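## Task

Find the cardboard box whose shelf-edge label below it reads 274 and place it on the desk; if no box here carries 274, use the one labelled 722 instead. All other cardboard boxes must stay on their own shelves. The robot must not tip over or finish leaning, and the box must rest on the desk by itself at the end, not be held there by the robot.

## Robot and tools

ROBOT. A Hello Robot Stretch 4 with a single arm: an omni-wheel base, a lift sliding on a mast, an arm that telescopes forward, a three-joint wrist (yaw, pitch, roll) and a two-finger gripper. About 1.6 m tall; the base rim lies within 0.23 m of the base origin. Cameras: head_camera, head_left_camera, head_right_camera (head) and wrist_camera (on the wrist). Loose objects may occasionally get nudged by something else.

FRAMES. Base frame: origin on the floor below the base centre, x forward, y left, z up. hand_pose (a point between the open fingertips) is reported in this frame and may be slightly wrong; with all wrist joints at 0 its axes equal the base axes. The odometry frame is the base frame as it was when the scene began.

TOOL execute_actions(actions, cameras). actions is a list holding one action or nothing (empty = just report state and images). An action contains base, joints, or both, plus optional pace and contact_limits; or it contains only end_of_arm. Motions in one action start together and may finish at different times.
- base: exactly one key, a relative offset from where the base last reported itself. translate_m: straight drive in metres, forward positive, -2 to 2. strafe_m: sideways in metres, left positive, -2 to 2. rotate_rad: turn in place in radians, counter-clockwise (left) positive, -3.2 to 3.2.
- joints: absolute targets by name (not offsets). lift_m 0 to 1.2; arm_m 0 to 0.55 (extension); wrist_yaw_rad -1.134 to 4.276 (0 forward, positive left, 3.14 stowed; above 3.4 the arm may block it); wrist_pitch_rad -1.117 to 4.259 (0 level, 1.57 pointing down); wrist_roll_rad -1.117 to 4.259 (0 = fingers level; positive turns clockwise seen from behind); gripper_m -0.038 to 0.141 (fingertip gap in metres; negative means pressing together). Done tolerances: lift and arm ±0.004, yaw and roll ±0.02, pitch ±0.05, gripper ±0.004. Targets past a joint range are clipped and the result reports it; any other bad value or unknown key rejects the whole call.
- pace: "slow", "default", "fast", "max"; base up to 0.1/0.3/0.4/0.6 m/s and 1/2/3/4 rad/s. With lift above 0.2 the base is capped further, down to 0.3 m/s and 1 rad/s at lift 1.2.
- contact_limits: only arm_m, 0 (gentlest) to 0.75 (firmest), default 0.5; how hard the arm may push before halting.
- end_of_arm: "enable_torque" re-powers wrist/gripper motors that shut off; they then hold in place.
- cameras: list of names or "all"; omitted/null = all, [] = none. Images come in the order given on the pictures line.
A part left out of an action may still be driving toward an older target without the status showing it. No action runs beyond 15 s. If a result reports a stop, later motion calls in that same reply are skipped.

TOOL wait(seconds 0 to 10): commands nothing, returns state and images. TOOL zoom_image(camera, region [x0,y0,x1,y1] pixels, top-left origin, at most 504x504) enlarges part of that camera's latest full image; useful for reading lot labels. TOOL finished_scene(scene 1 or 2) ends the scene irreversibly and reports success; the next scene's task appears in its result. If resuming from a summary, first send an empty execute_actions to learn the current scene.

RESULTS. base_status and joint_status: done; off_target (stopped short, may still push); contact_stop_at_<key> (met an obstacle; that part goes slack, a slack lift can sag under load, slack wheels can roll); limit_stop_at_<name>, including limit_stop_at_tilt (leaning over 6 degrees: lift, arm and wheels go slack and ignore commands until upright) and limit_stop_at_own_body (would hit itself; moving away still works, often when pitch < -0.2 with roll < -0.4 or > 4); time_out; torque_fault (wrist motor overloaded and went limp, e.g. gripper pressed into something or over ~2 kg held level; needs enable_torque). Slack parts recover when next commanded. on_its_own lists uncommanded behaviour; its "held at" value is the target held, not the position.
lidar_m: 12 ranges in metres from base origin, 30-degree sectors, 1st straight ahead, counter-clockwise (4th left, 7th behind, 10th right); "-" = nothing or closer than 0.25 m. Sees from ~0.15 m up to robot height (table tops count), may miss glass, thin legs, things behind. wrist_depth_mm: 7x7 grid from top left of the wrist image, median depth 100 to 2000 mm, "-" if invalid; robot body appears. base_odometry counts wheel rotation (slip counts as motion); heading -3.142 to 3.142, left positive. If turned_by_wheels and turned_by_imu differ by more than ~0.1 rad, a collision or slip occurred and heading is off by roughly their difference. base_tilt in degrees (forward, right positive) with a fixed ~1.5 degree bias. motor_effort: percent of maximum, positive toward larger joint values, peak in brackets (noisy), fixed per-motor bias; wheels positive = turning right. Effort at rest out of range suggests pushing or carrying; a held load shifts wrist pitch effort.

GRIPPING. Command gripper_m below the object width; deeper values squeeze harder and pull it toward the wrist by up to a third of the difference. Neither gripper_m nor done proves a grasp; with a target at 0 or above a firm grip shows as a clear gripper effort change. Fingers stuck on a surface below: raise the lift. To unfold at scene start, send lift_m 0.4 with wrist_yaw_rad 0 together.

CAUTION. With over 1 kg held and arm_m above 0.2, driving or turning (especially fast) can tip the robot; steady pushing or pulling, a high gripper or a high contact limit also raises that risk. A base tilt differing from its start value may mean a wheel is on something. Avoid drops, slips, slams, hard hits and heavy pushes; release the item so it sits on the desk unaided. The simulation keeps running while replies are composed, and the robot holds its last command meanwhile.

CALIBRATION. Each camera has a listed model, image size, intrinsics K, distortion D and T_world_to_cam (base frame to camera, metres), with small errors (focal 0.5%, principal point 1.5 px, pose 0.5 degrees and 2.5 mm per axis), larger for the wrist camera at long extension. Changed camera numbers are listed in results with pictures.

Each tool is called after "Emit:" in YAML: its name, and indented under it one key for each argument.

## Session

Emit:
execute_actions:
  actions: []

Scene clock: 0.00 s.
base_odometry: x=+0.000 y=+0.000 heading=+0.000 (m, m, rad; odometry frame)
turned_by_wheels: +0.000 (rad since the last result)
turned_by_imu: +0.000 (rad since the last result)
base_tilt: forward=-0.1 right=+0.4 (deg)
lidar_m: 2.12 1.06 0.86 0.86 1.00 2.20 1.43 0.73 0.60 0.59 0.67 1.08
base_status: not commanded
joint_positions: lift_m=+0.268 arm_m=-0.001 wrist_yaw_rad=+3.072 wrist_pitch_rad=+0.018 wrist_roll_rad=-0.018 gripper_m=+0.057
joint_status: not commanded
motor_effort: lift_m=+18 arm_m=+0 wrist_yaw_rad=+0 wrist_pitch_rad=-5 wrist_roll_rad=+3 gripper_m=-1 wheel_0=+0 wheel_1=+0 wheel_2=+0 (%)
hand_pose: x=-0.1118 y=+0.1073 z=+0.4411 quat_wxyz=(+0.035, -0.010, -0.009, +0.999) (m; base frame)
wrist_depth_mm: - 142 - - - - - / - 141 - - - - - / 107 141 262 - - - - / 121 141 - - - - - / 866 1205 1863 - - - - / 878 1205 192 1708 198 1661 1618 / 878 1025 1118 121 1118 1025 1118
pictures: head_camera, head_left_camera, head_right_camera, wrist_camera
camera_calibration (this result's frames):
wrist_camera: T_world_to_cam=[[0.0660405, 0.997758, 0.0108786, -0.109371], [-0.00464812, 0.0112099, -0.999926, 0.501917], [-0.997806, 0.0659851, 0.005378, 0.104246], [0, 0, 0, 1]] pos_world=[0.113573, 0.0966205, 0.502509]
Images, in order (width x height): head_camera 420x560, head_left_camera 420x672, head_right_camera 420x672, wrist_camera 616x392.

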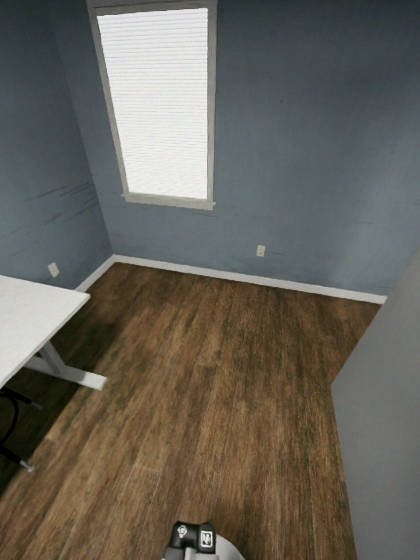

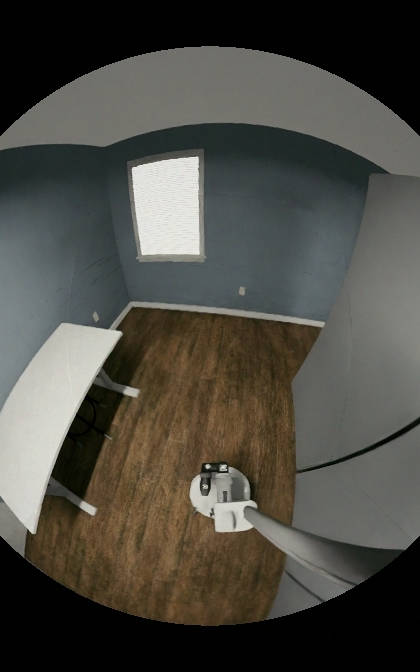

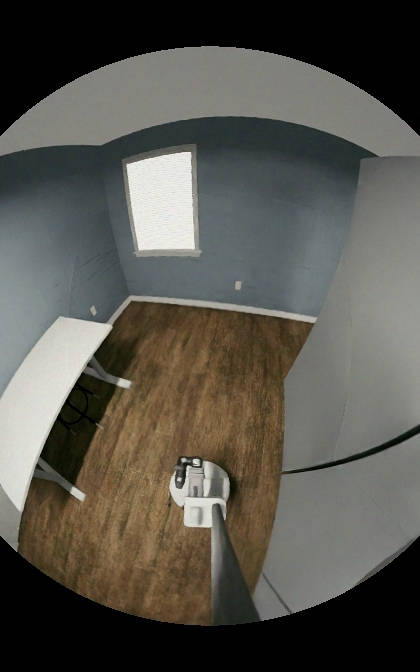

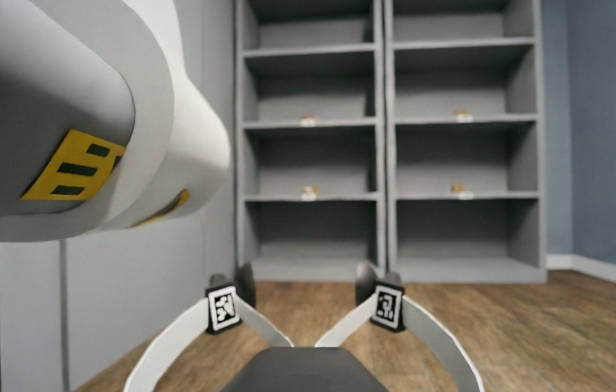

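Emit:
execute_actions:
  actions:
    - {"base":{"rotate_rad":2.93},"joints":{"lift_m":0.4,"wrist_yaw_rad":0,"gripper_m":0.13},"pace":"fast"}
  cameras: []

Emit:
execute_actions:
  actions:
    - {"base":{"translate_m":0.9},"pace":"max"}
  cameras: ["head_camera","wrist_camera"]

Emit:
zoom_image:
  camera: "wrist_camera"
  region: [60, 0, 560, 392]

Scene clock: 3.93 s.
base_odometry: x=+0.000 y=+0.000 heading=+2.929 (m, m, rad; odometry frame)
turned_by_wheels: +2.929 (rad since the last result)
turned_by_imu: +2.941 (rad since the last result)
base_tilt: forward=+0.0 right=+0.5 (deg)
lidar_m: 2.14 0.89 0.63 0.58 0.62 0.85 2.11 2.15 0.89 0.86 0.90 2.25
base_status: done
joint_positions: lift_m=+0.400 arm_m=-0.001 wrist_yaw_rad=+0.000 wrist_pitch_rad=+0.018 wrist_roll_rad=-0.018 gripper_m=+0.130
joint_status: all done
motor_effort: lift_m=+23(25) arm_m=+0(0) wrist_yaw_rad=-1(8) wrist_pitch_rad=-5(6) wrist_roll_rad=+2(1) gripper_m=+0(2) wheel_0=-4(11) wheel_1=-3(9) wheel_2=-2(12) (%)
hand_pose: x=+0.4584 y=-0.0873 z=+0.5726 quat_wxyz=(+1.000, -0.009, +0.009, +0.000) (m; base frame)
wrist_depth_mm: 1042 1576 - - - - - / 1042 1618 - - - - - / 1060 1576 - - - - - / 1042 1618 - - - - - / 1042 1576 - - - - - / 1025 1255 1756 1921 1708 1863 1983 / 1025 1281 1397 121 1397 1308 1397
pictures: none
No camera images: the call's "cameras" was empty. Leave "cameras" out to get every camera's image.

Scene clock: 7.10 s.
base_odometry: x=-0.880 y=+0.189 heading=+2.930 (m, m, rad; odometry frame)
turned_by_wheels: +0.000 (rad since the last result)
turned_by_imu: -0.002 (rad since the last result)
base_tilt: forward=+0.0 right=+0.4 (deg)
lidar_m: 1.25 0.93 0.67 0.62 0.64 0.88 3.04 1.25 0.89 0.90 1.67 1.32
base_status: done
joint_positions: lift_m=+0.400 arm_m=-0.001 wrist_yaw_rad=+0.000 wrist_pitch_rad=+0.018 wrist_roll_rad=-0.018 gripper_m=+0.130
joint_status: not commanded
motor_effort: lift_m=+23(23) arm_m=-1(0) wrist_yaw_rad=-1(1) wrist_pitch_rad=-5(5) wrist_roll_rad=+2(2) gripper_m=-1(2) wheel_0=+2(9) wheel_1=+2(10) wheel_2=+1(16) (%)
hand_pose: x=+0.4583 y=-0.0874 z=+0.5726 quat_wxyz=(+1.000, -0.009, +0.009, +0.000) (m; base frame)
wrist_depth_mm: 1042 1464 1430 1464 1499 1537 1464 / 1025 1160 1160 1182 1042 1160 1336 / 1008 1464 1499 1499 1537 1499 1464 / 1008 1464 1464 1499 1499 1499 1499 / 1025 1205 1464 1499 1098 1499 1430 / 1025 1229 1464 1499 1042 1499 1464 / 1042 1138 1229 121 1138 1138 1205
pictures: head_camera, wrist_camera
camera_calibration (this result's frames):
wrist_camera: T_world_to_cam=[[0.00379116, -0.999934, 0.0108785, -0.100226], [0.00538162, -0.010858, -0.999927, 0.631692], [0.999978, 0.00384943, 0.0053401, -0.235838], [0, 0, 0, 1]] pos_world=[0.232814, -0.092453, 0.633996]
Images, in order (width x height): head_camera 420x560, wrist_camera 616x392.

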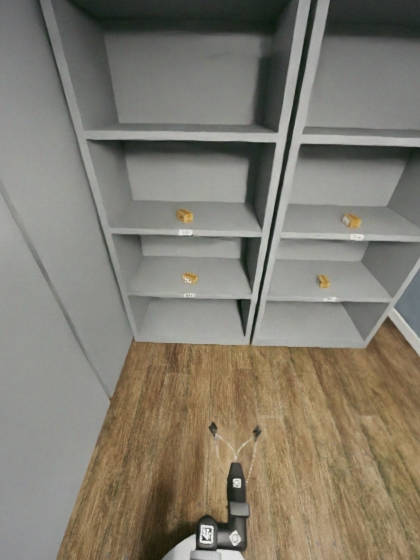

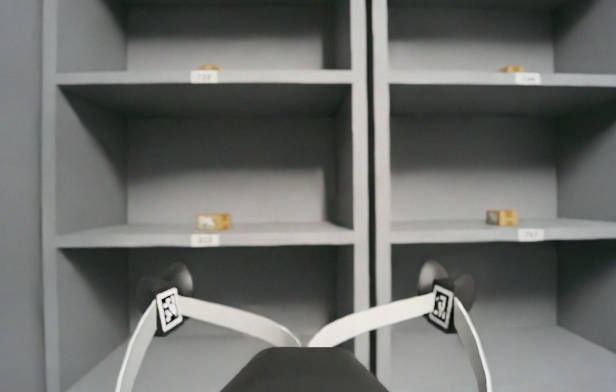

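Region (60, 0, 560, 392) of wrist_camera's 616x392 image, scaled by 1.008; it fills the top 395 rows of this view, and the rest is white.

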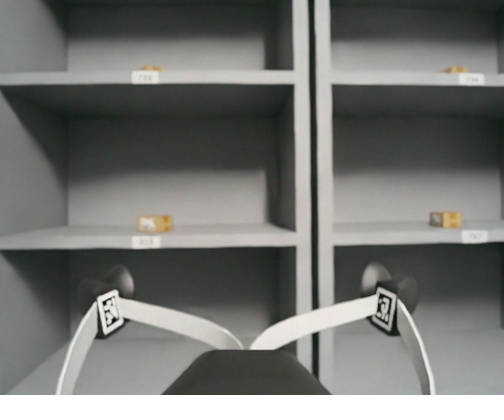

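Closer.

Emit:
execute_actions:
  actions:
    - {"base":{"strafe_m":-0.16},"joints":{"arm_m":0.3,"lift_m":0.46},"pace":"fast"}
  cameras: ["wrist_camera"]

Scene clock: 9.53 s.
base_odometry: x=-0.846 y=+0.346 heading=+2.930 (m, m, rad; odometry frame)
turned_by_wheels: +0.000 (rad since the last result)
turned_by_imu: +0.001 (rad since the last result)
base_tilt: forward=+0.0 right=+0.5 (deg)
lidar_m: 1.25 1.13 0.83 0.79 0.80 1.11 3.02 1.03 0.73 0.89 1.50 1.34
base_status: done
joint_positions: lift_m=+0.460 arm_m=+0.299 wrist_yaw_rad=+0.000 wrist_pitch_rad=+0.018 wrist_roll_rad=-0.018 gripper_m=+0.130
joint_status: all done
motor_effort: lift_m=+23(27) arm_m=+6(7) wrist_yaw_rad=+0(1) wrist_pitch_rad=-5(4) wrist_roll_rad=+3(3) gripper_m=-2(0) wheel_0=+2(14) wheel_1=+1(15) wheel_2=+0(1) (%)
hand_pose: x=+0.7582 y=-0.0874 z=+0.6325 quat_wxyz=(+1.000, -0.009, +0.009, +0.000) (m; base frame)
wrist_depth_mm: 1138 1160 1182 759 1205 1229 1182 / 831 831 866 750 878 878 891 / 1205 1182 1205 878 1182 1205 1205 / 1138 1182 1182 904 1182 1205 1205 / 1078 891 1060 878 1025 866 960 / 1160 741 741 741 741 1205 1205 / 1160 1205 1182 121 1229 1182 1229
pictures: wrist_camera
camera_calibration (this result's frames):
wrist_camera: T_world_to_cam=[[0.00388212, -0.999933, 0.0108788, -0.102058], [0.0054519, -0.0108575, -0.999926, 0.689998], [0.999978, 0.00394115, 0.00540939, -0.536077], [0, 0, 0, 1]] pos_world=[0.532699, -0.0924472, 0.693957]
Images, in order (width x height): wrist_camera 616x392.

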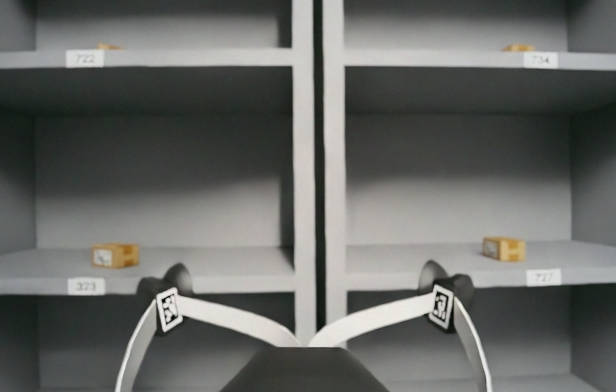

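Emit:
execute_actions:
  actions:
    - {"base":{"translate_m":-0.45},"joints":{"arm_m":0,"lift_m":0.2},"pace":"max"}
  cameras: []

Emit:
execute_actions:
  actions:
    - {"base":{"translate_m":-2.0},"pace":"max"}
  cameras: []

Emit:
execute_actions:
  actions:
    - {"base":{"rotate_rad":-1.571},"pace":"fast"}
  cameras: ["head_camera"]

Scene clock: 14.60 s.
base_odometry: x=-0.406 y=+0.251 heading=+2.929 (m, m, rad; odometry frame)
turned_by_wheels: +0.000 (rad since the last result)
turned_by_imu: +0.001 (rad since the last result)
base_tilt: forward=+0.0 right=+0.5 (deg)
lidar_m: 1.71 1.13 0.81 0.76 0.79 1.09 2.57 1.04 0.75 0.69 0.74 1.81
base_status: done
joint_positions: lift_m=+0.200 arm_m=+0.001 wrist_yaw_rad=+0.000 wrist_pitch_rad=+0.019 wrist_roll_rad=-0.018 gripper_m=+0.130
joint_status: all done
motor_effort: lift_m=+15(27) arm_m=-6(8) wrist_yaw_rad=+2(1) wrist_pitch_rad=-6(6) wrist_roll_rad=+1(3) gripper_m=+2(4) wheel_0=-2(9) wheel_1=-2(10) wheel_2=-1(13) (%)
hand_pose: x=+0.4604 y=-0.0875 z=+0.3731 quat_wxyz=(+1.000, -0.009, +0.009, +0.000) (m; base frame)
wrist_depth_mm: 1336 1863 1921 1921 1921 1863 1863 / 1308 1537 1661 1576 1756 1756 1863 / 1336 1808 1983 1921 1983 1863 1863 / 1281 1756 1983 1983 1863 1756 1921 / 1281 1661 1921 1983 1983 1708 1921 / 1281 1205 1182 1464 1182 1281 1366 / 976 878 946 121 946 878 976
pictures: none
No camera images: the call's "cameras" was empty. Leave "cameras" out to get every camera's image.

Scene clock: 19.43 s.
base_odometry: x=+1.549 y=-0.171 heading=+2.929 (m, m, rad; odometry frame)
turned_by_wheels: +0.000 (rad since the last result)
turned_by_imu: +0.005 (rad since the last result)
base_tilt: forward=-0.2 right=+0.5 (deg)
lidar_m: 3.12 1.07 0.86 2.22 0.82 0.58 0.56 0.58 0.72 1.54 1.03 1.02
base_status: done
joint_positions: lift_m=+0.200 arm_m=+0.001 wrist_yaw_rad=+0.000 wrist_pitch_rad=+0.019 wrist_roll_rad=-0.018 gripper_m=+0.130
joint_status: not commanded
motor_effort: lift_m=+16(15) arm_m=-6(6) wrist_yaw_rad=+0(1) wrist_pitch_rad=-6(5) wrist_roll_rad=+2(0) gripper_m=+0(0) wheel_0=-1(10) wheel_1=-2(10) wheel_2=-3(20) (%)
hand_pose: x=+0.4604 y=-0.0875 z=+0.3731 quat_wxyz=(+1.000, -0.009, +0.009, +0.000) (m; base frame)
wrist_depth_mm: 1229 1808 - - - - 1921 / 1229 1863 - - - - 1078 / 1229 1921 - - - 1983 1397 / 1229 1863 - - - - - / 1229 1863 - - - - 1921 / 1205 1205 1205 1430 1160 1255 1366 / 991 904 946 121 946 878 991
pictures: none
No camera images: the call's "cameras" was empty. Leave "cameras" out to get every camera's image.

Scene clock: 21.17 s.
base_odometry: x=+1.549 y=-0.171 heading=+1.358 (m, m, rad; odometry frame)
turned_by_wheels: -1.571 (rad since the last result)
turned_by_imu: -1.576 (rad since the last result)
base_tilt: forward=+0.0 right=+0.6 (deg)
lidar_m: 1.54 1.02 1.05 3.13 1.06 0.87 2.19 0.82 0.58 0.54 0.55 0.73
base_status: done
joint_positions: lift_m=+0.200 arm_m=+0.001 wrist_yaw_rad=+0.000 wrist_pitch_rad=+0.019 wrist_roll_rad=-0.018 gripper_m=+0.130
joint_status: not commanded
motor_effort: lift_m=+16(15) arm_m=-6(6) wrist_yaw_rad=+0(1) wrist_pitch_rad=-6(6) wrist_roll_rad=+4(1) gripper_m=-2(1) wheel_0=+3(10) wheel_1=+1(15) wheel_2=+1(7) (%)
hand_pose: x=+0.4604 y=-0.0874 z=+0.3731 quat_wxyz=(+1.000, -0.009, +0.009, +0.000) (m; base frame)
wrist_depth_mm: 1366 1308 1281 1336 1336 891 654 / 1308 1308 1308 1336 1336 917 654 / 1281 1281 1308 1308 1336 917 647 / 1281 1308 1308 1336 1308 931 654 / 1281 1336 1308 1336 1308 946 654 / 1281 1229 1182 1281 1182 778 661 / 976 891 960 121 960 820 661
pictures: head_camera
Images, in order (width x height): head_camera 420x560.

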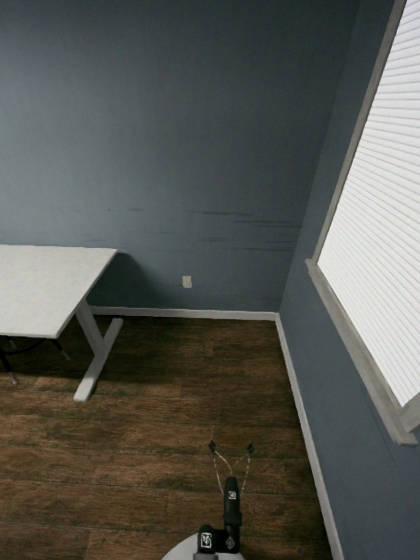

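Emit:
execute_actions:
  actions:
    - {"base":{"translate_m":-1.88},"joints":{"lift_m":0.36},"pace":"max"}
  cameras: []

Emit:
execute_actions:
  actions:
    - {"base":{"strafe_m":1.0},"pace":"fast"}
  cameras: ["wrist_camera","head_camera"]

Emit:
zoom_image:
  camera: "head_camera"
  region: [0, 250, 420, 400]

Emit:
execute_actions:
  actions:
    - {"base":{"strafe_m":0.85},"pace":"fast"}
  cameras: ["wrist_camera","head_camera"]

Emit:
zoom_image:
  camera: "head_camera"
  region: [0, 250, 420, 400]

Scene clock: 27.87 s.
base_odometry: x=+1.152 y=-2.008 heading=+1.358 (m, m, rad; odometry frame)
turned_by_wheels: +0.000 (rad since the last result)
turned_by_imu: +0.005 (rad since the last result)
base_tilt: forward=-0.1 right=+0.5 (deg)
lidar_m: 2.21 0.80 0.94 1.38 0.47 0.32 0.32 0.32 0.42 0.58 0.62 0.83
base_status: done
joint_positions: lift_m=+0.360 arm_m=+0.001 wrist_yaw_rad=+0.000 wrist_pitch_rad=+0.018 wrist_roll_rad=-0.018 gripper_m=+0.130
joint_status: all done
motor_effort: lift_m=+22(27) arm_m=-6(6) wrist_yaw_rad=+0(1) wrist_pitch_rad=-5(5) wrist_roll_rad=+1(2) gripper_m=+1(3) wheel_0=-1(11) wheel_1=-2(11) wheel_2=-2(23) (%)
hand_pose: x=+0.4604 y=-0.0874 z=+0.5327 quat_wxyz=(+1.000, -0.009, +0.009, +0.000) (m; base frame)
wrist_depth_mm: 741 - - - 1921 976 699 / 750 - - - 1983 1025 707 / 750 - - - 1983 991 707 / 750 - - - 1983 1008 723 / 732 - - - 1921 1008 723 / 732 1618 1618 - 1499 842 715 / 732 1182 1308 121 1281 946 707
pictures: none
No camera images: the call's "cameras" was empty. Leave "cameras" out to get every camera's image.

Scene clock: 31.50 s.
base_odometry: x=+0.174 y=-1.797 heading=+1.358 (m, m, rad; odometry frame)
turned_by_wheels: +0.000 (rad since the last result)
turned_by_imu: +0.003 (rad since the last result)
base_tilt: forward=-0.1 right=+0.4 (deg)
lidar_m: 0.66 0.68 0.93 1.43 0.49 0.34 0.33 0.34 0.46 1.24 1.65 0.69
base_status: done
joint_positions: lift_m=+0.360 arm_m=+0.001 wrist_yaw_rad=+0.000 wrist_pitch_rad=+0.018 wrist_roll_rad=-0.018 gripper_m=+0.130
joint_status: not commanded
motor_effort: lift_m=+22(22) arm_m=-6(6) wrist_yaw_rad=+0(0) wrist_pitch_rad=-6(5) wrist_roll_rad=+3(4) gripper_m=+2(2) wheel_0=+2(14) wheel_1=-1(13) wheel_2=+0(2) (%)
hand_pose: x=+0.4604 y=-0.0874 z=+0.5327 quat_wxyz=(+1.000, -0.009, +0.009, +0.000) (m; base frame)
wrist_depth_mm: 559 723 788 798 788 778 615 / 554 842 904 891 891 891 634 / 554 854 891 891 904 891 627 / 559 842 891 891 904 891 634 / 433 436 439 436 492 473 462 / 554 676 878 891 904 741 634 / 549 750 891 121 904 831 627
pictures: head_camera, wrist_camera
camera_calibration (this result's frames):
wrist_camera: T_world_to_cam=[[0.00365425, -0.999934, 0.0108789, -0.0997765], [0.00547767, -0.0108588, -0.999926, 0.591728], [0.999978, 0.00371357, 0.00543763, -0.237769], [0, 0, 0, 1]] pos_world=[0.234888, -0.0924615, 0.594062]
Images, in order (width x height): head_camera 420x560, wrist_camera 616x392.

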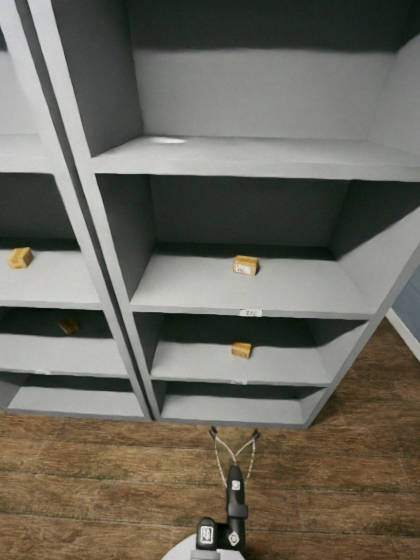

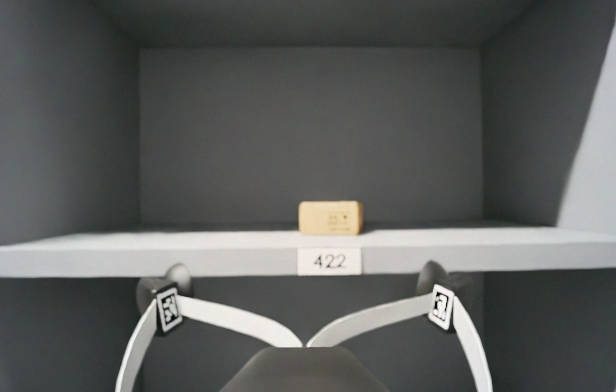

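Region (0, 250, 420, 400) of head_camera's 420x560 image, scaled by 1.200, with more detail than that image has; it fills the top 180 rows of this view, and the rest is white.

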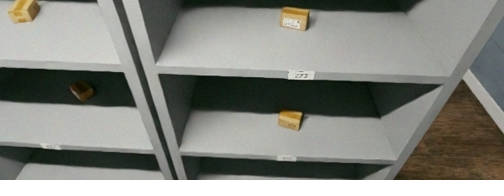

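Scene clock: 34.77 s.
base_odometry: x=-0.657 y=-1.618 heading=+1.358 (m, m, rad; odometry frame)
turned_by_wheels: +0.000 (rad since the last result)
turned_by_imu: +0.002 (rad since the last result)
base_tilt: forward=+0.1 right=+0.4 (deg)
lidar_m: 0.63 0.68 0.90 1.45 0.50 0.34 0.34 0.36 0.48 1.27 0.96 0.67
base_status: done
joint_positions: lift_m=+0.360 arm_m=+0.001 wrist_yaw_rad=+0.000 wrist_pitch_rad=+0.018 wrist_roll_rad=-0.018 gripper_m=+0.130
joint_status: not commanded
motor_effort: lift_m=+22(22) arm_m=-6(6) wrist_yaw_rad=+0(0) wrist_pitch_rad=-5(5) wrist_roll_rad=+3(1) gripper_m=+2(0) wheel_0=-1(13) wheel_1=-2(13) wheel_2=+0(5) (%)
hand_pose: x=+0.4604 y=-0.0874 z=+0.5327 quat_wxyz=(+1.000, -0.009, +0.009, +0.000) (m; base frame)
wrist_depth_mm: 676 768 788 788 798 699 504 / 691 878 866 878 878 723 508 / 676 878 866 891 891 723 512 / 676 878 866 878 878 732 517 / 424 424 424 430 430 477 466 / 676 820 866 878 878 603 512 / 676 866 866 122 878 683 517
pictures: head_camera, wrist_camera
camera_calibration (this result's frames):
wrist_camera: T_world_to_cam=[[0.0036564, -0.999934, 0.0108789, -0.0997769], [0.00547772, -0.0108588, -0.999926, 0.591728], [0.999978, 0.00371572, 0.00543766, -0.237769], [0, 0, 0, 1]] pos_world=[0.234888, -0.0924614, 0.594062]
Images, in order (width x height): head_camera 420x560, wrist_camera 616x392.

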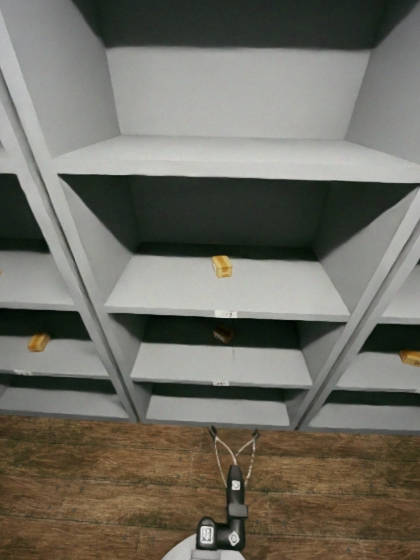

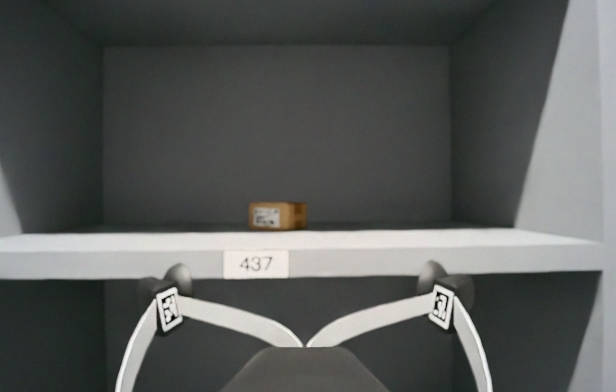

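Region (0, 250, 420, 400) of head_camera's 420x560 image, scaled by 1.200, with more detail than that image has; it fills the top 180 rows of this view, and the rest is white.

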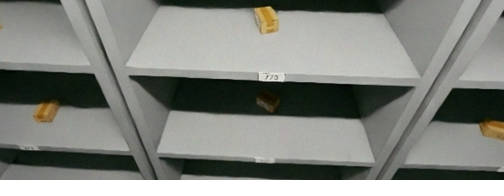

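Emit:
execute_actions:
  actions:
    - {"base":{"strafe_m":0.9},"pace":"fast"}
  cameras: ["wrist_camera","head_camera"]

Emit:
zoom_image:
  camera: "head_camera"
  region: [100, 270, 340, 350]

Emit:
execute_actions:
  actions:
    - {"base":{"strafe_m":0.85},"pace":"fast"}
  cameras: ["wrist_camera","head_camera"]

Emit:
zoom_image:
  camera: "head_camera"
  region: [100, 270, 340, 350]

Scene clock: 40.40 s.
base_odometry: x=-1.536 y=-1.428 heading=+1.358 (m, m, rad; odometry frame)
turned_by_wheels: +0.000 (rad since the last result)
turned_by_imu: +0.003 (rad since the last result)
base_tilt: forward=+0.0 right=+0.4 (deg)
lidar_m: 0.63 0.67 0.91 1.39 0.53 0.36 0.35 0.37 0.51 1.33 0.93 0.67
base_status: done
joint_positions: lift_m=+0.360 arm_m=+0.001 wrist_yaw_rad=+0.000 wrist_pitch_rad=+0.018 wrist_roll_rad=-0.018 gripper_m=+0.130
joint_status: not commanded
motor_effort: lift_m=+22(22) arm_m=-6(6) wrist_yaw_rad=+0(1) wrist_pitch_rad=-5(5) wrist_roll_rad=+3(1) gripper_m=+3(1) wheel_0=+0(14) wheel_1=+0(15) wheel_2=+0(4) (%)
hand_pose: x=+0.4604 y=-0.0874 z=+0.5327 quat_wxyz=(+1.000, -0.009, +0.009, +0.000) (m; base frame)
wrist_depth_mm: 715 778 788 798 788 661 455 / 732 866 866 866 878 661 462 / 741 854 854 866 866 661 462 / 732 866 878 866 878 661 462 / 413 415 415 418 418 424 424 / 732 854 878 878 866 549 469 / 723 854 866 121 878 609 466
pictures: head_camera, wrist_camera
camera_calibration (this result's frames):
wrist_camera: T_world_to_cam=[[0.00363091, -0.999934, 0.0108788, -0.0997724], [0.00547744, -0.0108588, -0.999926, 0.591728], [0.999978, 0.00369023, 0.00543765, -0.237769], [0, 0, 0, 1]] pos_world=[0.234885, -0.092463, 0.594062]
Images, in order (width x height): head_camera 420x560, wrist_camera 616x392.

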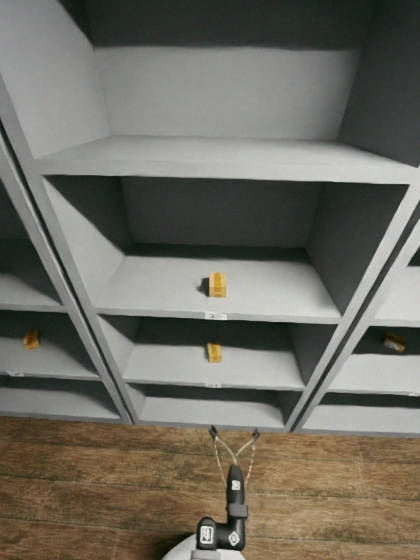

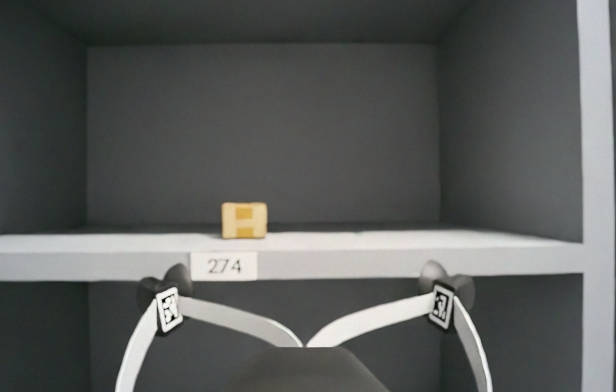

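Region (100, 270, 340, 350) of head_camera's 420x560 image, scaled by 2.100, with more detail than that image has.

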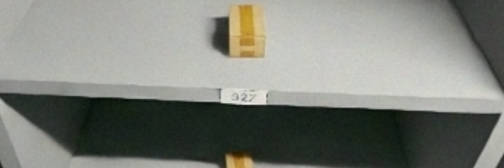

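Scene clock: 43.67 s.
base_odometry: x=-2.367 y=-1.248 heading=+1.358 (m, m, rad; odometry frame)
turned_by_wheels: +0.000 (rad since the last result)
turned_by_imu: +0.002 (rad since the last result)
base_tilt: forward=+0.0 right=+0.5 (deg)
lidar_m: 0.62 0.64 0.55 0.53 0.53 0.38 0.36 0.37 0.51 1.37 0.89 0.65
base_status: done
joint_positions: lift_m=+0.360 arm_m=+0.001 wrist_yaw_rad=+0.000 wrist_pitch_rad=+0.018 wrist_roll_rad=-0.018 gripper_m=+0.130
joint_status: not commanded
motor_effort: lift_m=+22(22) arm_m=-6(6) wrist_yaw_rad=+0(1) wrist_pitch_rad=-5(5) wrist_roll_rad=+2(2) gripper_m=+0(1) wheel_0=+0(13) wheel_1=-1(14) wheel_2=+0(1) (%)
hand_pose: x=+0.4604 y=-0.0874 z=+0.5327 quat_wxyz=(+1.000, -0.009, +0.009, +0.000) (m; base frame)
wrist_depth_mm: 768 778 788 788 750 488 415 / 842 866 866 866 866 488 415 / 854 866 866 854 878 496 415 / 831 842 866 878 866 492 415 / 413 410 407 407 410 413 415 / 842 854 866 854 768 415 413 / 842 854 854 121 854 466 415
pictures: head_camera, wrist_camera
camera_calibration (this result's frames):
wrist_camera: T_world_to_cam=[[0.00364137, -0.999934, 0.010879, -0.0997743], [0.00547761, -0.0108589, -0.999926, 0.591728], [0.999978, 0.0037007, 0.00543771, -0.237769], [0, 0, 0, 1]] pos_world=[0.234886, -0.0924623, 0.594062]
Images, in order (width x height): head_camera 420x560, wrist_camera 616x392.

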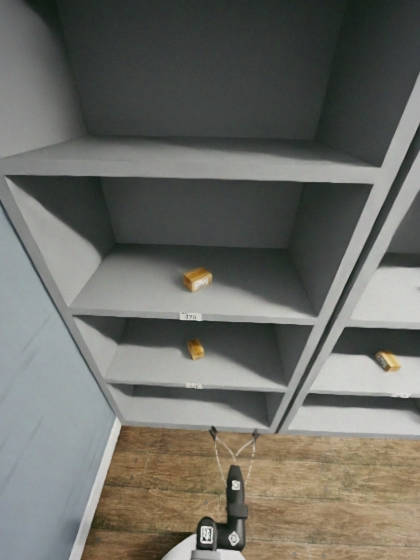

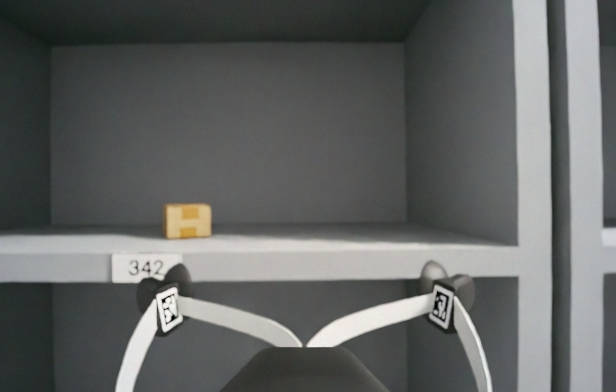

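Region (100, 270, 340, 350) of head_camera's 420x560 image, scaled by 2.100, with more detail than that image has.

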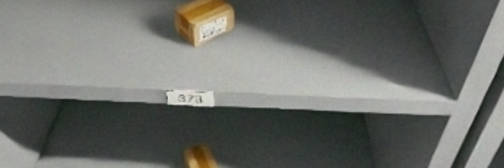

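Emit:
execute_actions:
  actions:
    - {"base":{"strafe_m":-0.76},"joints":{"lift_m":0.53,"wrist_pitch_rad":0.4},"pace":"fast"}
  cameras: []

Emit:
execute_actions:
  actions:
    - {"joints":{"arm_m":0.25}}
  cameras: ["wrist_camera"]

Scene clock: 48.33 s.
base_odometry: x=-1.624 y=-1.409 heading=+1.358 (m, m, rad; odometry frame)
turned_by_wheels: +0.000 (rad since the last result)
turned_by_imu: +0.000 (rad since the last result)
base_tilt: forward=-0.1 right=+0.5 (deg)
lidar_m: 0.64 0.67 0.90 1.30 0.52 0.37 0.34 0.36 0.50 1.35 0.93 0.65
base_status: done
joint_positions: lift_m=+0.530 arm_m=+0.001 wrist_yaw_rad=+0.000 wrist_pitch_rad=+0.402 wrist_roll_rad=-0.018 gripper_m=+0.130
joint_status: all done
motor_effort: lift_m=+23(26) arm_m=-6(6) wrist_yaw_rad=+1(0) wrist_pitch_rad=-4(4) wrist_roll_rad=+2(2) gripper_m=+1(0) wheel_0=+1(13) wheel_1=+3(14) wheel_2=+0(2) (%)
hand_pose: x=+0.4375 y=-0.0874 z=+0.5950 quat_wxyz=(+0.980, -0.009, +0.200, +0.002) (m; base frame)
wrist_depth_mm: 597 759 778 778 768 778 591 / 603 798 809 820 820 809 591 / 597 798 842 842 854 778 597 / 539 549 549 530 539 539 535 / 452 452 459 459 991 707 539 / 597 723 931 1008 917 699 603 / 580 778 831 121 820 759 597
pictures: none
No camera images: the call's "cameras" was empty. Leave "cameras" out to get every camera's image.

Scene clock: 50.20 s.
base_odometry: x=-1.624 y=-1.409 heading=+1.358 (m, m, rad; odometry frame)
turned_by_wheels: +0.000 (rad since the last result)
turned_by_imu: +0.000 (rad since the last result)
base_tilt: forward=-0.1 right=+0.4 (deg)
lidar_m: 0.63 0.67 0.88 1.30 0.51 0.35 0.35 0.37 0.51 1.38 0.92 0.66
base_status: not commanded
joint_positions: lift_m=+0.530 arm_m=+0.249 wrist_yaw_rad=+0.000 wrist_pitch_rad=+0.402 wrist_roll_rad=-0.018 gripper_m=+0.130
joint_status: all done
motor_effort: lift_m=+23(23) arm_m=+7(5) wrist_yaw_rad=-1(2) wrist_pitch_rad=-3(5) wrist_roll_rad=+1(3) gripper_m=+0(1) wheel_0=+1(1) wheel_1=+3(3) wheel_2=+0(0) (%)
hand_pose: x=+0.6853 y=-0.0874 z=+0.5950 quat_wxyz=(+0.980, -0.009, +0.200, +0.002) (m; base frame)
wrist_depth_mm: 539 549 549 549 559 554 554 / 569 574 574 574 585 591 574 / 585 609 621 615 621 627 585 / 539 544 549 539 539 530 530 / 394 397 397 307 389 387 384 / 307 283 283 304 282 291 301 / 257 244 252 122 252 242 251
pictures: wrist_camera
camera_calibration (this result's frames):
wrist_camera: T_world_to_cam=[[0.0076271, -0.999933, 0.00869402, -0.102652], [-0.369119, -0.0108955, -0.929318, 0.867541], [0.929351, 0.00387888, -0.369178, -0.191634], [0, 0, 0, 1]] pos_world=[0.499104, -0.092449, 0.736368]
Images, in order (width x height): wrist_camera 616x392.

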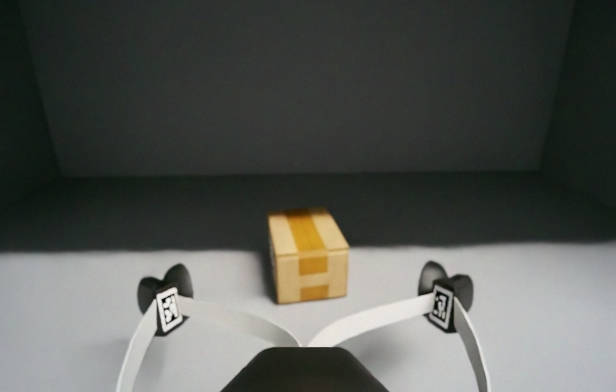

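Emit:
execute_actions:
  actions:
    - {"joints":{"arm_m":0.35,"lift_m":0.5}}
  cameras: ["wrist_camera"]

Emit:
execute_actions:
  actions:
    - {"joints":{"gripper_m":0.015}}
  cameras: []

Emit:
execute_actions:
  actions:
    - {"joints":{"lift_m":0.55}}
  cameras: []

Emit:
execute_actions:
  actions:
    - {"joints":{"arm_m":0.0}}
  cameras: ["wrist_camera"]

Scene clock: 54.33 s.
base_odometry: x=-1.624 y=-1.409 heading=+1.358 (m, m, rad; odometry frame)
turned_by_wheels: +0.000 (rad since the last result)
turned_by_imu: +0.001 (rad since the last result)
base_tilt: forward=-0.1 right=+0.5 (deg)
lidar_m: 0.63 0.64 0.91 1.29 0.53 0.35 0.35 0.35 0.50 1.35 0.92 0.66
base_status: not commanded
joint_positions: lift_m=+0.500 arm_m=+0.349 wrist_yaw_rad=+0.000 wrist_pitch_rad=+0.402 wrist_roll_rad=-0.018 gripper_m=+0.130
joint_status: all done
motor_effort: lift_m=+14(23) arm_m=+6(8) wrist_yaw_rad=-1(1) wrist_pitch_rad=-5(4) wrist_roll_rad=+2(1) gripper_m=-1(1) wheel_0=+1(1) wheel_1=+3(3) wheel_2=+0(0) (%)
hand_pose: x=+0.7853 y=-0.0874 z=+0.5657 quat_wxyz=(+0.980, -0.009, +0.200, +0.002) (m; base frame)
wrist_depth_mm: 452 452 462 462 466 462 466 / 480 480 488 484 488 488 496 / 508 508 508 517 512 517 521 / 473 466 466 459 462 455 455 / 336 338 334 236 332 330 330 / 262 241 240 193 202 248 257 / 219 208 215 121 214 206 219
pictures: wrist_camera
camera_calibration (this result's frames):
wrist_camera: T_world_to_cam=[[0.00758327, -0.999933, 0.00869376, -0.103137], [-0.369147, -0.0108792, -0.929307, 0.877256], [0.92934, 0.00383791, -0.369205, -0.295372], [0, 0, 0, 1]] pos_world=[0.59912, -0.0924525, 0.707084]
Images, in order (width x height): wrist_camera 616x392.

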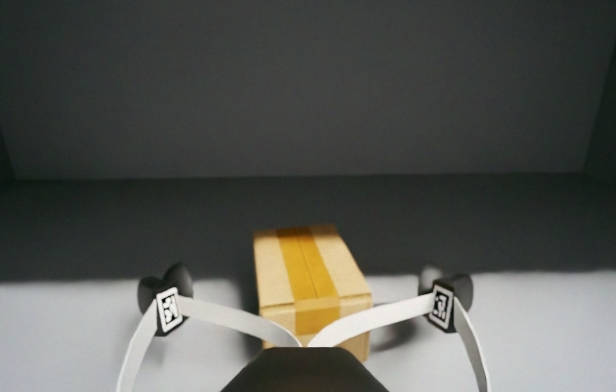

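Scene clock: 56.40 s.
base_odometry: x=-1.624 y=-1.409 heading=+1.358 (m, m, rad; odometry frame)
turned_by_wheels: +0.000 (rad since the last result)
turned_by_imu: +0.000 (rad since the last result)
base_tilt: forward=-0.1 right=+0.4 (deg)
lidar_m: 0.62 0.66 0.91 1.30 0.54 0.37 0.35 0.36 0.49 1.36 0.94 0.66
base_status: not commanded
joint_positions: lift_m=+0.500 arm_m=+0.349 wrist_yaw_rad=+0.000 wrist_pitch_rad=+0.403 wrist_roll_rad=-0.018 gripper_m=+0.015
joint_status: all done
motor_effort: lift_m=+14(14) arm_m=+6(6) wrist_yaw_rad=+0(1) wrist_pitch_rad=-8(6) wrist_roll_rad=+2(2) gripper_m=-19(24) wheel_0=+1(1) wheel_1=+3(3) wheel_2=+0(0) (%)
hand_pose: x=+0.7852 y=-0.0874 z=+0.5655 quat_wxyz=(+0.980, -0.009, +0.200, +0.002) (m; base frame)
wrist_depth_mm: 455 452 459 459 462 466 466 / 484 480 480 484 488 488 492 / 504 508 512 517 521 521 521 / 466 459 459 455 452 452 449 / 334 334 336 227 329 329 327 / 260 262 186 181 183 258 256 / 218 200 213 145 213 204 218
pictures: none
No camera images: the call's "cameras" was empty. Leave "cameras" out to get every camera's image.

Scene clock: 57.50 s.
base_odometry: x=-1.624 y=-1.409 heading=+1.358 (m, m, rad; odometry frame)
turned_by_wheels: +0.000 (rad since the last result)
turned_by_imu: +0.000 (rad since the last result)
base_tilt: forward=-0.1 right=+0.5 (deg)
lidar_m: 0.63 0.66 0.91 1.29 0.52 0.37 0.35 0.36 0.51 1.36 0.91 0.66
base_status: not commanded
joint_positions: lift_m=+0.550 arm_m=+0.349 wrist_yaw_rad=+0.000 wrist_pitch_rad=+0.403 wrist_roll_rad=-0.018 gripper_m=+0.015
joint_status: all done
motor_effort: lift_m=+24(26) arm_m=+6(6) wrist_yaw_rad=+0(0) wrist_pitch_rad=-7(6) wrist_roll_rad=+2(2) gripper_m=-22(21) wheel_0=+1(1) wheel_1=+3(3) wheel_2=+0(0) (%)
hand_pose: x=+0.7852 y=-0.0874 z=+0.6147 quat_wxyz=(+0.980, -0.009, +0.200, +0.002) (m; base frame)
wrist_depth_mm: 455 459 459 459 466 466 469 / 477 477 484 484 484 496 488 / 508 512 517 512 517 521 521 / 525 535 539 544 549 544 544 / 430 433 430 228 427 424 418 / 336 336 186 182 183 334 330 / 278 257 277 144 274 262 276
pictures: none
No camera images: the call's "cameras" was empty. Leave "cameras" out to get every camera's image.

Scene clock: 59.67 s.
base_odometry: x=-1.624 y=-1.409 heading=+1.358 (m, m, rad; odometry frame)
turned_by_wheels: +0.000 (rad since the last result)
turned_by_imu: +0.000 (rad since the last result)
base_tilt: forward=+0.0 right=+0.4 (deg)
lidar_m: 0.63 0.65 0.89 1.29 0.52 0.36 0.35 0.36 0.51 1.34 0.91 0.66
base_status: not commanded
joint_positions: lift_m=+0.550 arm_m=+0.001 wrist_yaw_rad=+0.000 wrist_pitch_rad=+0.403 wrist_roll_rad=-0.018 gripper_m=+0.015
joint_status: all done
motor_effort: lift_m=+24(24) arm_m=-7(5) wrist_yaw_rad=+0(0) wrist_pitch_rad=-8(8) wrist_roll_rad=+2(2) gripper_m=-19(20) wheel_0=+1(1) wheel_1=+3(3) wheel_2=+0(0) (%)
hand_pose: x=+0.4374 y=-0.0875 z=+0.6146 quat_wxyz=(+0.980, -0.009, +0.200, +0.002) (m; base frame)
wrist_depth_mm: 597 768 778 778 778 768 580 / 597 809 809 820 831 809 580 / 597 831 854 854 854 778 591 / 559 603 591 591 597 585 549 / 459 462 459 227 466 480 477 / 597 831 186 181 183 809 597 / 580 759 842 145 831 750 597
pictures: wrist_camera
camera_calibration (this result's frames):
wrist_camera: T_world_to_cam=[[0.00741477, -0.999935, 0.00868399, -0.100891], [-0.370387, -0.0108129, -0.928815, 0.794452], [0.928848, 0.00367051, -0.370443, 0.0469336], [0, 0, 0, 1]] pos_world=[0.251408, -0.0924668, 0.756161]
Images, in order (width x height): wrist_camera 616x392.

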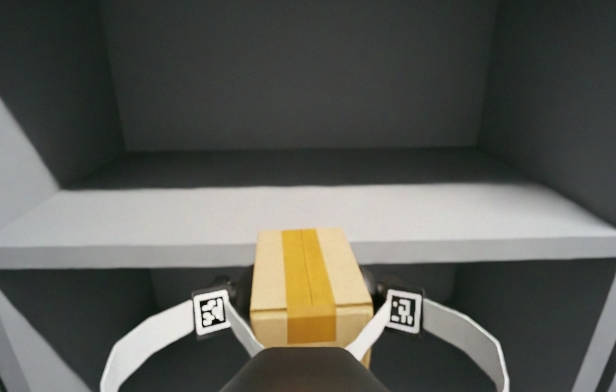

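Emit:
execute_actions:
  actions:
    - {"base":{"strafe_m":-2.0},"pace":"max"}
  cameras: []

Emit:
execute_actions:
  actions:
    - {"base":{"strafe_m":-0.84},"pace":"max"}
  cameras: []

Emit:
execute_actions:
  actions:
    - {"base":{"translate_m":1.75},"pace":"max"}
  cameras: []

Emit:
execute_actions:
  actions:
    - {"base":{"strafe_m":1.15},"joints":{"lift_m":0.8},"pace":"max"}
  cameras: ["head_camera","wrist_camera"]

Scene clock: 66.93 s.
base_odometry: x=+0.331 y=-1.831 heading=+1.358 (m, m, rad; odometry frame)
turned_by_wheels: +0.000 (rad since the last result)
turned_by_imu: -0.002 (rad since the last result)
base_tilt: forward=+0.0 right=+0.4 (deg)
lidar_m: 0.63 0.67 0.93 1.42 0.50 0.35 0.33 0.34 0.47 1.27 1.48 0.68
base_status: done
joint_positions: lift_m=+0.550 arm_m=+0.001 wrist_yaw_rad=+0.000 wrist_pitch_rad=+0.403 wrist_roll_rad=-0.018 gripper_m=+0.015
joint_status: not commanded
motor_effort: lift_m=+22(24) arm_m=-6(6) wrist_yaw_rad=+0(0) wrist_pitch_rad=-8(9) wrist_roll_rad=+2(1) gripper_m=-22(22) wheel_0=+0(15) wheel_1=+2(16) wheel_2=+0(2) (%)
hand_pose: x=+0.4374 y=-0.0874 z=+0.6147 quat_wxyz=(+0.980, -0.009, +0.200, +0.002) (m; base frame)
wrist_depth_mm: 768 778 788 798 798 574 404 / 788 820 842 831 842 580 424 / 778 866 866 866 866 585 455 / 609 603 569 597 597 544 1661 / 492 488 488 228 484 492 1366 / 768 1008 186 182 183 554 1118 / 759 788 854 145 842 597 960
pictures: none
No camera images: the call's "cameras" was empty. Leave "cameras" out to get every camera's image.

Scene clock: 69.97 s.
base_odometry: x=+1.152 y=-2.008 heading=+1.358 (m, m, rad; odometry frame)
turned_by_wheels: +0.000 (rad since the last result)
turned_by_imu: -0.001 (rad since the last result)
base_tilt: forward=-0.1 right=+0.4 (deg)
lidar_m: 2.23 0.78 0.94 1.37 0.46 0.34 0.32 0.33 0.45 0.59 0.61 0.86
base_status: done
joint_positions: lift_m=+0.550 arm_m=+0.001 wrist_yaw_rad=+0.000 wrist_pitch_rad=+0.403 wrist_roll_rad=-0.018 gripper_m=+0.015
joint_status: not commanded
motor_effort: lift_m=+22(22) arm_m=-6(6) wrist_yaw_rad=+0(1) wrist_pitch_rad=-7(9) wrist_roll_rad=+4(1) gripper_m=-21(23) wheel_0=-1(13) wheel_1=+0(16) wheel_2=+0(7) (%)
hand_pose: x=+0.4374 y=-0.0874 z=+0.6148 quat_wxyz=(+0.980, -0.009, +0.200, +0.002) (m; base frame)
wrist_depth_mm: 732 - - - 1863 1008 699 / 750 - - - 1983 1008 715 / 732 - - - 1983 1025 723 / 750 - - - 1756 1025 707 / 732 1366 1499 227 1464 1042 715 / 732 1008 186 181 183 946 723 / 715 878 946 145 931 866 723
pictures: none
No camera images: the call's "cameras" was empty. Leave "cameras" out to get every camera's image.

Scene clock: 75.00 s.
base_odometry: x=+1.521 y=-0.297 heading=+1.359 (m, m, rad; odometry frame)
turned_by_wheels: +0.000 (rad since the last result)
turned_by_imu: -0.003 (rad since the last result)
base_tilt: forward=+0.1 right=+0.4 (deg)
lidar_m: 1.66 1.11 1.21 2.57 0.90 0.75 2.07 0.83 0.60 0.56 0.56 0.75
base_status: done
joint_positions: lift_m=+0.550 arm_m=+0.001 wrist_yaw_rad=+0.000 wrist_pitch_rad=+0.403 wrist_roll_rad=-0.018 gripper_m=+0.015
joint_status: not commanded
motor_effort: lift_m=+22(22) arm_m=-6(6) wrist_yaw_rad=-1(1) wrist_pitch_rad=-7(8) wrist_roll_rad=+0(4) gripper_m=-20(21) wheel_0=+2(9) wheel_1=+1(9) wheel_2=+0(13) (%)
hand_pose: x=+0.4374 y=-0.0874 z=+0.6148 quat_wxyz=(+0.980, -0.009, +0.200, +0.002) (m; base frame)
wrist_depth_mm: 1308 1308 1281 1281 1308 917 640 / 1336 1366 1366 1366 1397 946 668 / 1464 1430 1430 1430 1464 960 676 / 1499 1576 1499 1499 1499 946 683 / 1430 1464 1499 228 1430 960 683 / 1138 1160 185 181 183 878 683 / 946 904 960 144 931 809 668
pictures: none
No camera images: the call's "cameras" was empty. Leave "cameras" out to get every camera's image.

Scene clock: 78.63 s.
base_odometry: x=+0.396 y=-0.055 heading=+1.359 (m, m, rad; odometry frame)
turned_by_wheels: +0.000 (rad since the last result)
turned_by_imu: +0.003 (rad since the last result)
base_tilt: forward=+0.0 right=+0.6 (deg)
lidar_m: 0.83 0.89 1.23 2.57 0.92 0.66 0.62 0.63 0.88 1.71 1.75 0.88
base_status: done
joint_positions: lift_m=+0.800 arm_m=+0.001 wrist_yaw_rad=+0.000 wrist_pitch_rad=+0.403 wrist_roll_rad=-0.018 gripper_m=+0.015
joint_status: all done
motor_effort: lift_m=+22(33) arm_m=-6(6) wrist_yaw_rad=-1(1) wrist_pitch_rad=-8(9) wrist_roll_rad=+0(3) gripper_m=-20(20) wheel_0=+1(14) wheel_1=+0(15) wheel_2=+0(2) (%)
hand_pose: x=+0.4374 y=-0.0874 z=+0.8647 quat_wxyz=(+0.980, -0.009, +0.200, +0.002) (m; base frame)
wrist_depth_mm: 1255 1281 1281 1281 1281 1308 1308 / 1308 1366 1308 1366 1366 1366 1366 / 1281 1255 1255 1205 1229 1464 1499 / 778 778 759 778 759 1499 1537 / 1576 1618 917 227 1618 1661 1708 / 1537 1537 186 181 183 1499 1499 / 1255 1182 1229 145 1205 1182 1255
pictures: head_camera, wrist_camera
camera_calibration (this result's frames):
wrist_camera: T_world_to_cam=[[0.00756845, -0.999934, 0.00868517, -0.103091], [-0.370241, -0.0108703, -0.928872, 1.02679], [0.928905, 0.00381452, -0.370299, 0.139501], [0, 0, 0, 1]] pos_world=[0.251357, -0.0924545, 1.00631]
Images, in order (width x height): head_camera 420x560, wrist_camera 616x392.

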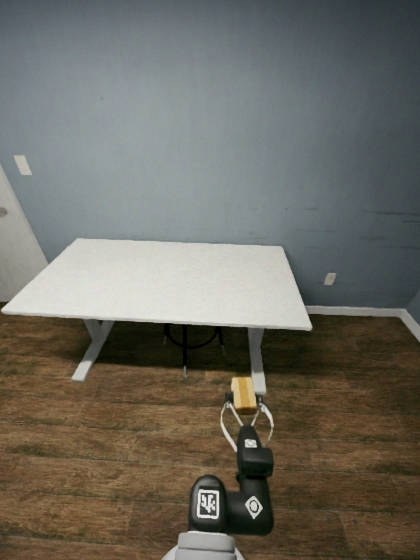

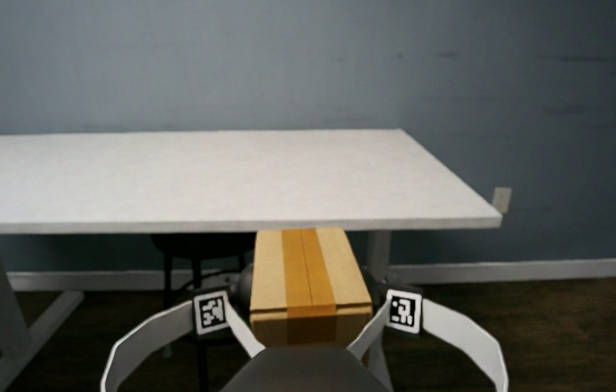

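Emit:
execute_actions:
  actions:
    - {"base":{"translate_m":0.1},"joints":{"arm_m":0.54},"pace":"fast"}
  cameras: ["head_camera"]

Scene clock: 82.17 s.
base_odometry: x=+0.417 y=+0.043 heading=+1.359 (m, m, rad; odometry frame)
turned_by_wheels: +0.001 (rad since the last result)
turned_by_imu: +0.001 (rad since the last result)
base_tilt: forward=-0.1 right=+0.5 (deg)
lidar_m: 0.73 0.76 1.08 2.56 1.07 0.77 0.71 0.74 1.79 1.72 1.72 0.76
base_status: done
joint_positions: lift_m=+0.800 arm_m=+0.539 wrist_yaw_rad=+0.000 wrist_pitch_rad=+0.403 wrist_roll_rad=-0.018 gripper_m=+0.015
joint_status: all done
motor_effort: lift_m=+22(22) arm_m=+6(6) wrist_yaw_rad=+0(2) wrist_pitch_rad=-7(7) wrist_roll_rad=+2(2) gripper_m=-19(20) wheel_0=+3(8) wheel_1=+3(8) wheel_2=+2(15) (%)
hand_pose: x=+0.9752 y=-0.0874 z=+0.8648 quat_wxyz=(+0.980, -0.009, +0.200, +0.002) (m; base frame)
wrist_depth_mm: 691 691 699 707 707 707 715 / 732 732 741 750 741 750 759 / 768 778 778 788 788 788 809 / 768 778 759 750 759 820 842 / 549 549 554 227 544 544 891 / 430 433 186 181 183 427 427 / 359 330 355 145 351 338 359
pictures: head_camera
Images, in order (width x height): head_camera 420x560.

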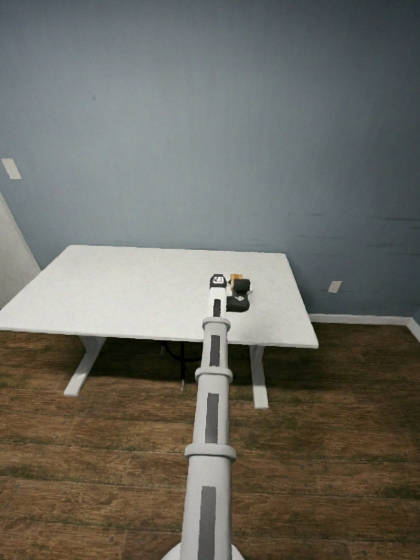

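(0.547−0.335)×0.51≈0.108.

Emit:
execute_actions:
  actions:
    - {"joints":{"lift_m":0.695}}
  cameras: []

Emit:
execute_actions:
  actions:
    - {"joints":{"gripper_m":0.13}}
  cameras: []

Emit:
execute_actions:
  actions:
    - {"joints":{"lift_m":0.77,"arm_m":0.35},"pace":"fast"}
  cameras: ["wrist_camera"]

Emit:
finished_scene:
  scene: 2

Scene clock: 85.23 s.
base_odometry: x=+0.417 y=+0.043 heading=+1.359 (m, m, rad; odometry frame)
turned_by_wheels: +0.000 (rad since the last result)
turned_by_imu: +0.000 (rad since the last result)
base_tilt: forward=+0.1 right=+0.4 (deg)
lidar_m: 0.72 0.76 1.07 2.57 1.05 0.77 0.72 0.76 1.79 1.71 1.73 0.78
base_status: not commanded
joint_positions: lift_m=+0.695 arm_m=+0.539 wrist_yaw_rad=+0.000 wrist_pitch_rad=+0.403 wrist_roll_rad=-0.018 gripper_m=+0.015
joint_status: all done
motor_effort: lift_m=+14(21) arm_m=+6(6) wrist_yaw_rad=-1(0) wrist_pitch_rad=-7(7) wrist_roll_rad=+2(1) gripper_m=-20(22) wheel_0=+3(3) wheel_1=+3(3) wheel_2=+2(2) (%)
hand_pose: x=+0.9752 y=-0.0874 z=+0.7604 quat_wxyz=(+0.980, -0.009, +0.200, +0.002) (m; base frame)
wrist_depth_mm: 699 699 699 707 707 707 707 / 732 732 732 741 750 741 759 / 750 759 768 768 778 778 809 / 488 484 484 477 473 473 492 / 349 349 345 228 347 345 343 / 273 273 187 181 183 270 268 / 229 209 224 144 223 213 227
pictures: none
No camera images: the call's "cameras" was empty. Leave "cameras" out to get every camera's image.

Scene clock: 87.30 s.
base_odometry: x=+0.417 y=+0.043 heading=+1.359 (m, m, rad; odometry frame)
turned_by_wheels: +0.000 (rad since the last result)
turned_by_imu: +0.000 (rad since the last result)
base_tilt: forward=+0.1 right=+0.4 (deg)
lidar_m: 0.74 0.77 1.07 2.57 1.06 0.76 0.73 0.75 1.79 1.70 1.73 0.77
base_status: not commanded
joint_positions: lift_m=+0.695 arm_m=+0.539 wrist_yaw_rad=+0.000 wrist_pitch_rad=+0.403 wrist_roll_rad=-0.018 gripper_m=+0.130
joint_status: all done
motor_effort: lift_m=+14(15) arm_m=+6(6) wrist_yaw_rad=-1(0) wrist_pitch_rad=-6(7) wrist_roll_rad=+1(3) gripper_m=-1(21) wheel_0=+3(3) wheel_1=+3(3) wheel_2=+2(2) (%)
hand_pose: x=+0.9753 y=-0.0874 z=+0.7606 quat_wxyz=(+0.980, -0.009, +0.200, +0.002) (m; base frame)
wrist_depth_mm: 691 691 699 699 707 715 723 / 723 741 732 750 759 750 759 / 750 759 759 759 768 778 798 / 488 480 484 484 480 480 488 / 351 349 351 253 349 347 342 / 274 253 252 198 250 259 270 / 227 218 226 122 224 216 225
pictures: none
No camera images: the call's "cameras" was empty. Leave "cameras" out to get every camera's image.

Scene clock: 88.70 s.
base_odometry: x=+0.417 y=+0.043 heading=+1.359 (m, m, rad; odometry frame)
turned_by_wheels: +0.000 (rad since the last result)
turned_by_imu: +0.000 (rad since the last result)
base_tilt: forward=+0.0 right=+0.5 (deg)
lidar_m: 0.74 0.78 1.09 2.57 1.06 0.76 0.73 0.76 1.79 1.71 1.73 0.76
base_status: not commanded
joint_positions: lift_m=+0.770 arm_m=+0.351 wrist_yaw_rad=+0.000 wrist_pitch_rad=+0.402 wrist_roll_rad=-0.018 gripper_m=+0.130
joint_status: all done
motor_effort: lift_m=+23(23) arm_m=-6(5) wrist_yaw_rad=+1(1) wrist_pitch_rad=-4(6) wrist_roll_rad=+2(2) gripper_m=-1(3) wheel_0=+3(3) wheel_1=+3(3) wheel_2=+2(2) (%)
hand_pose: x=+0.7875 y=-0.0875 z=+0.8349 quat_wxyz=(+0.980, -0.009, +0.200, +0.002) (m; base frame)
wrist_depth_mm: 866 842 866 891 878 878 891 / 904 904 931 917 931 931 946 / 946 960 976 960 976 991 1008 / 699 699 683 683 683 676 1060 / 504 496 496 445 488 496 521 / 389 357 357 392 353 366 382 / 324 307 317 121 317 303 322
pictures: wrist_camera
camera_calibration (this result's frames):
wrist_camera: T_world_to_cam=[[0.00737192, -0.999935, 0.008694, -0.105384], [-0.369277, -0.0108019, -0.929256, 1.1283], [0.92929, 0.00363991, -0.369333, -0.197883], [0, 0, 0, 1]] pos_world=[0.601322, -0.0924693, 0.976309]
Images, in order (width x height): wrist_camera 616x392.

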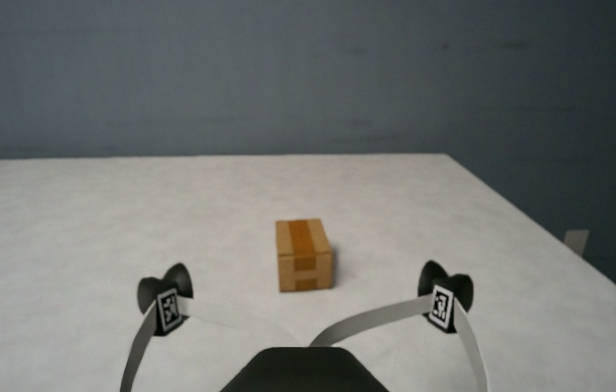

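The scene is finished: the task was done.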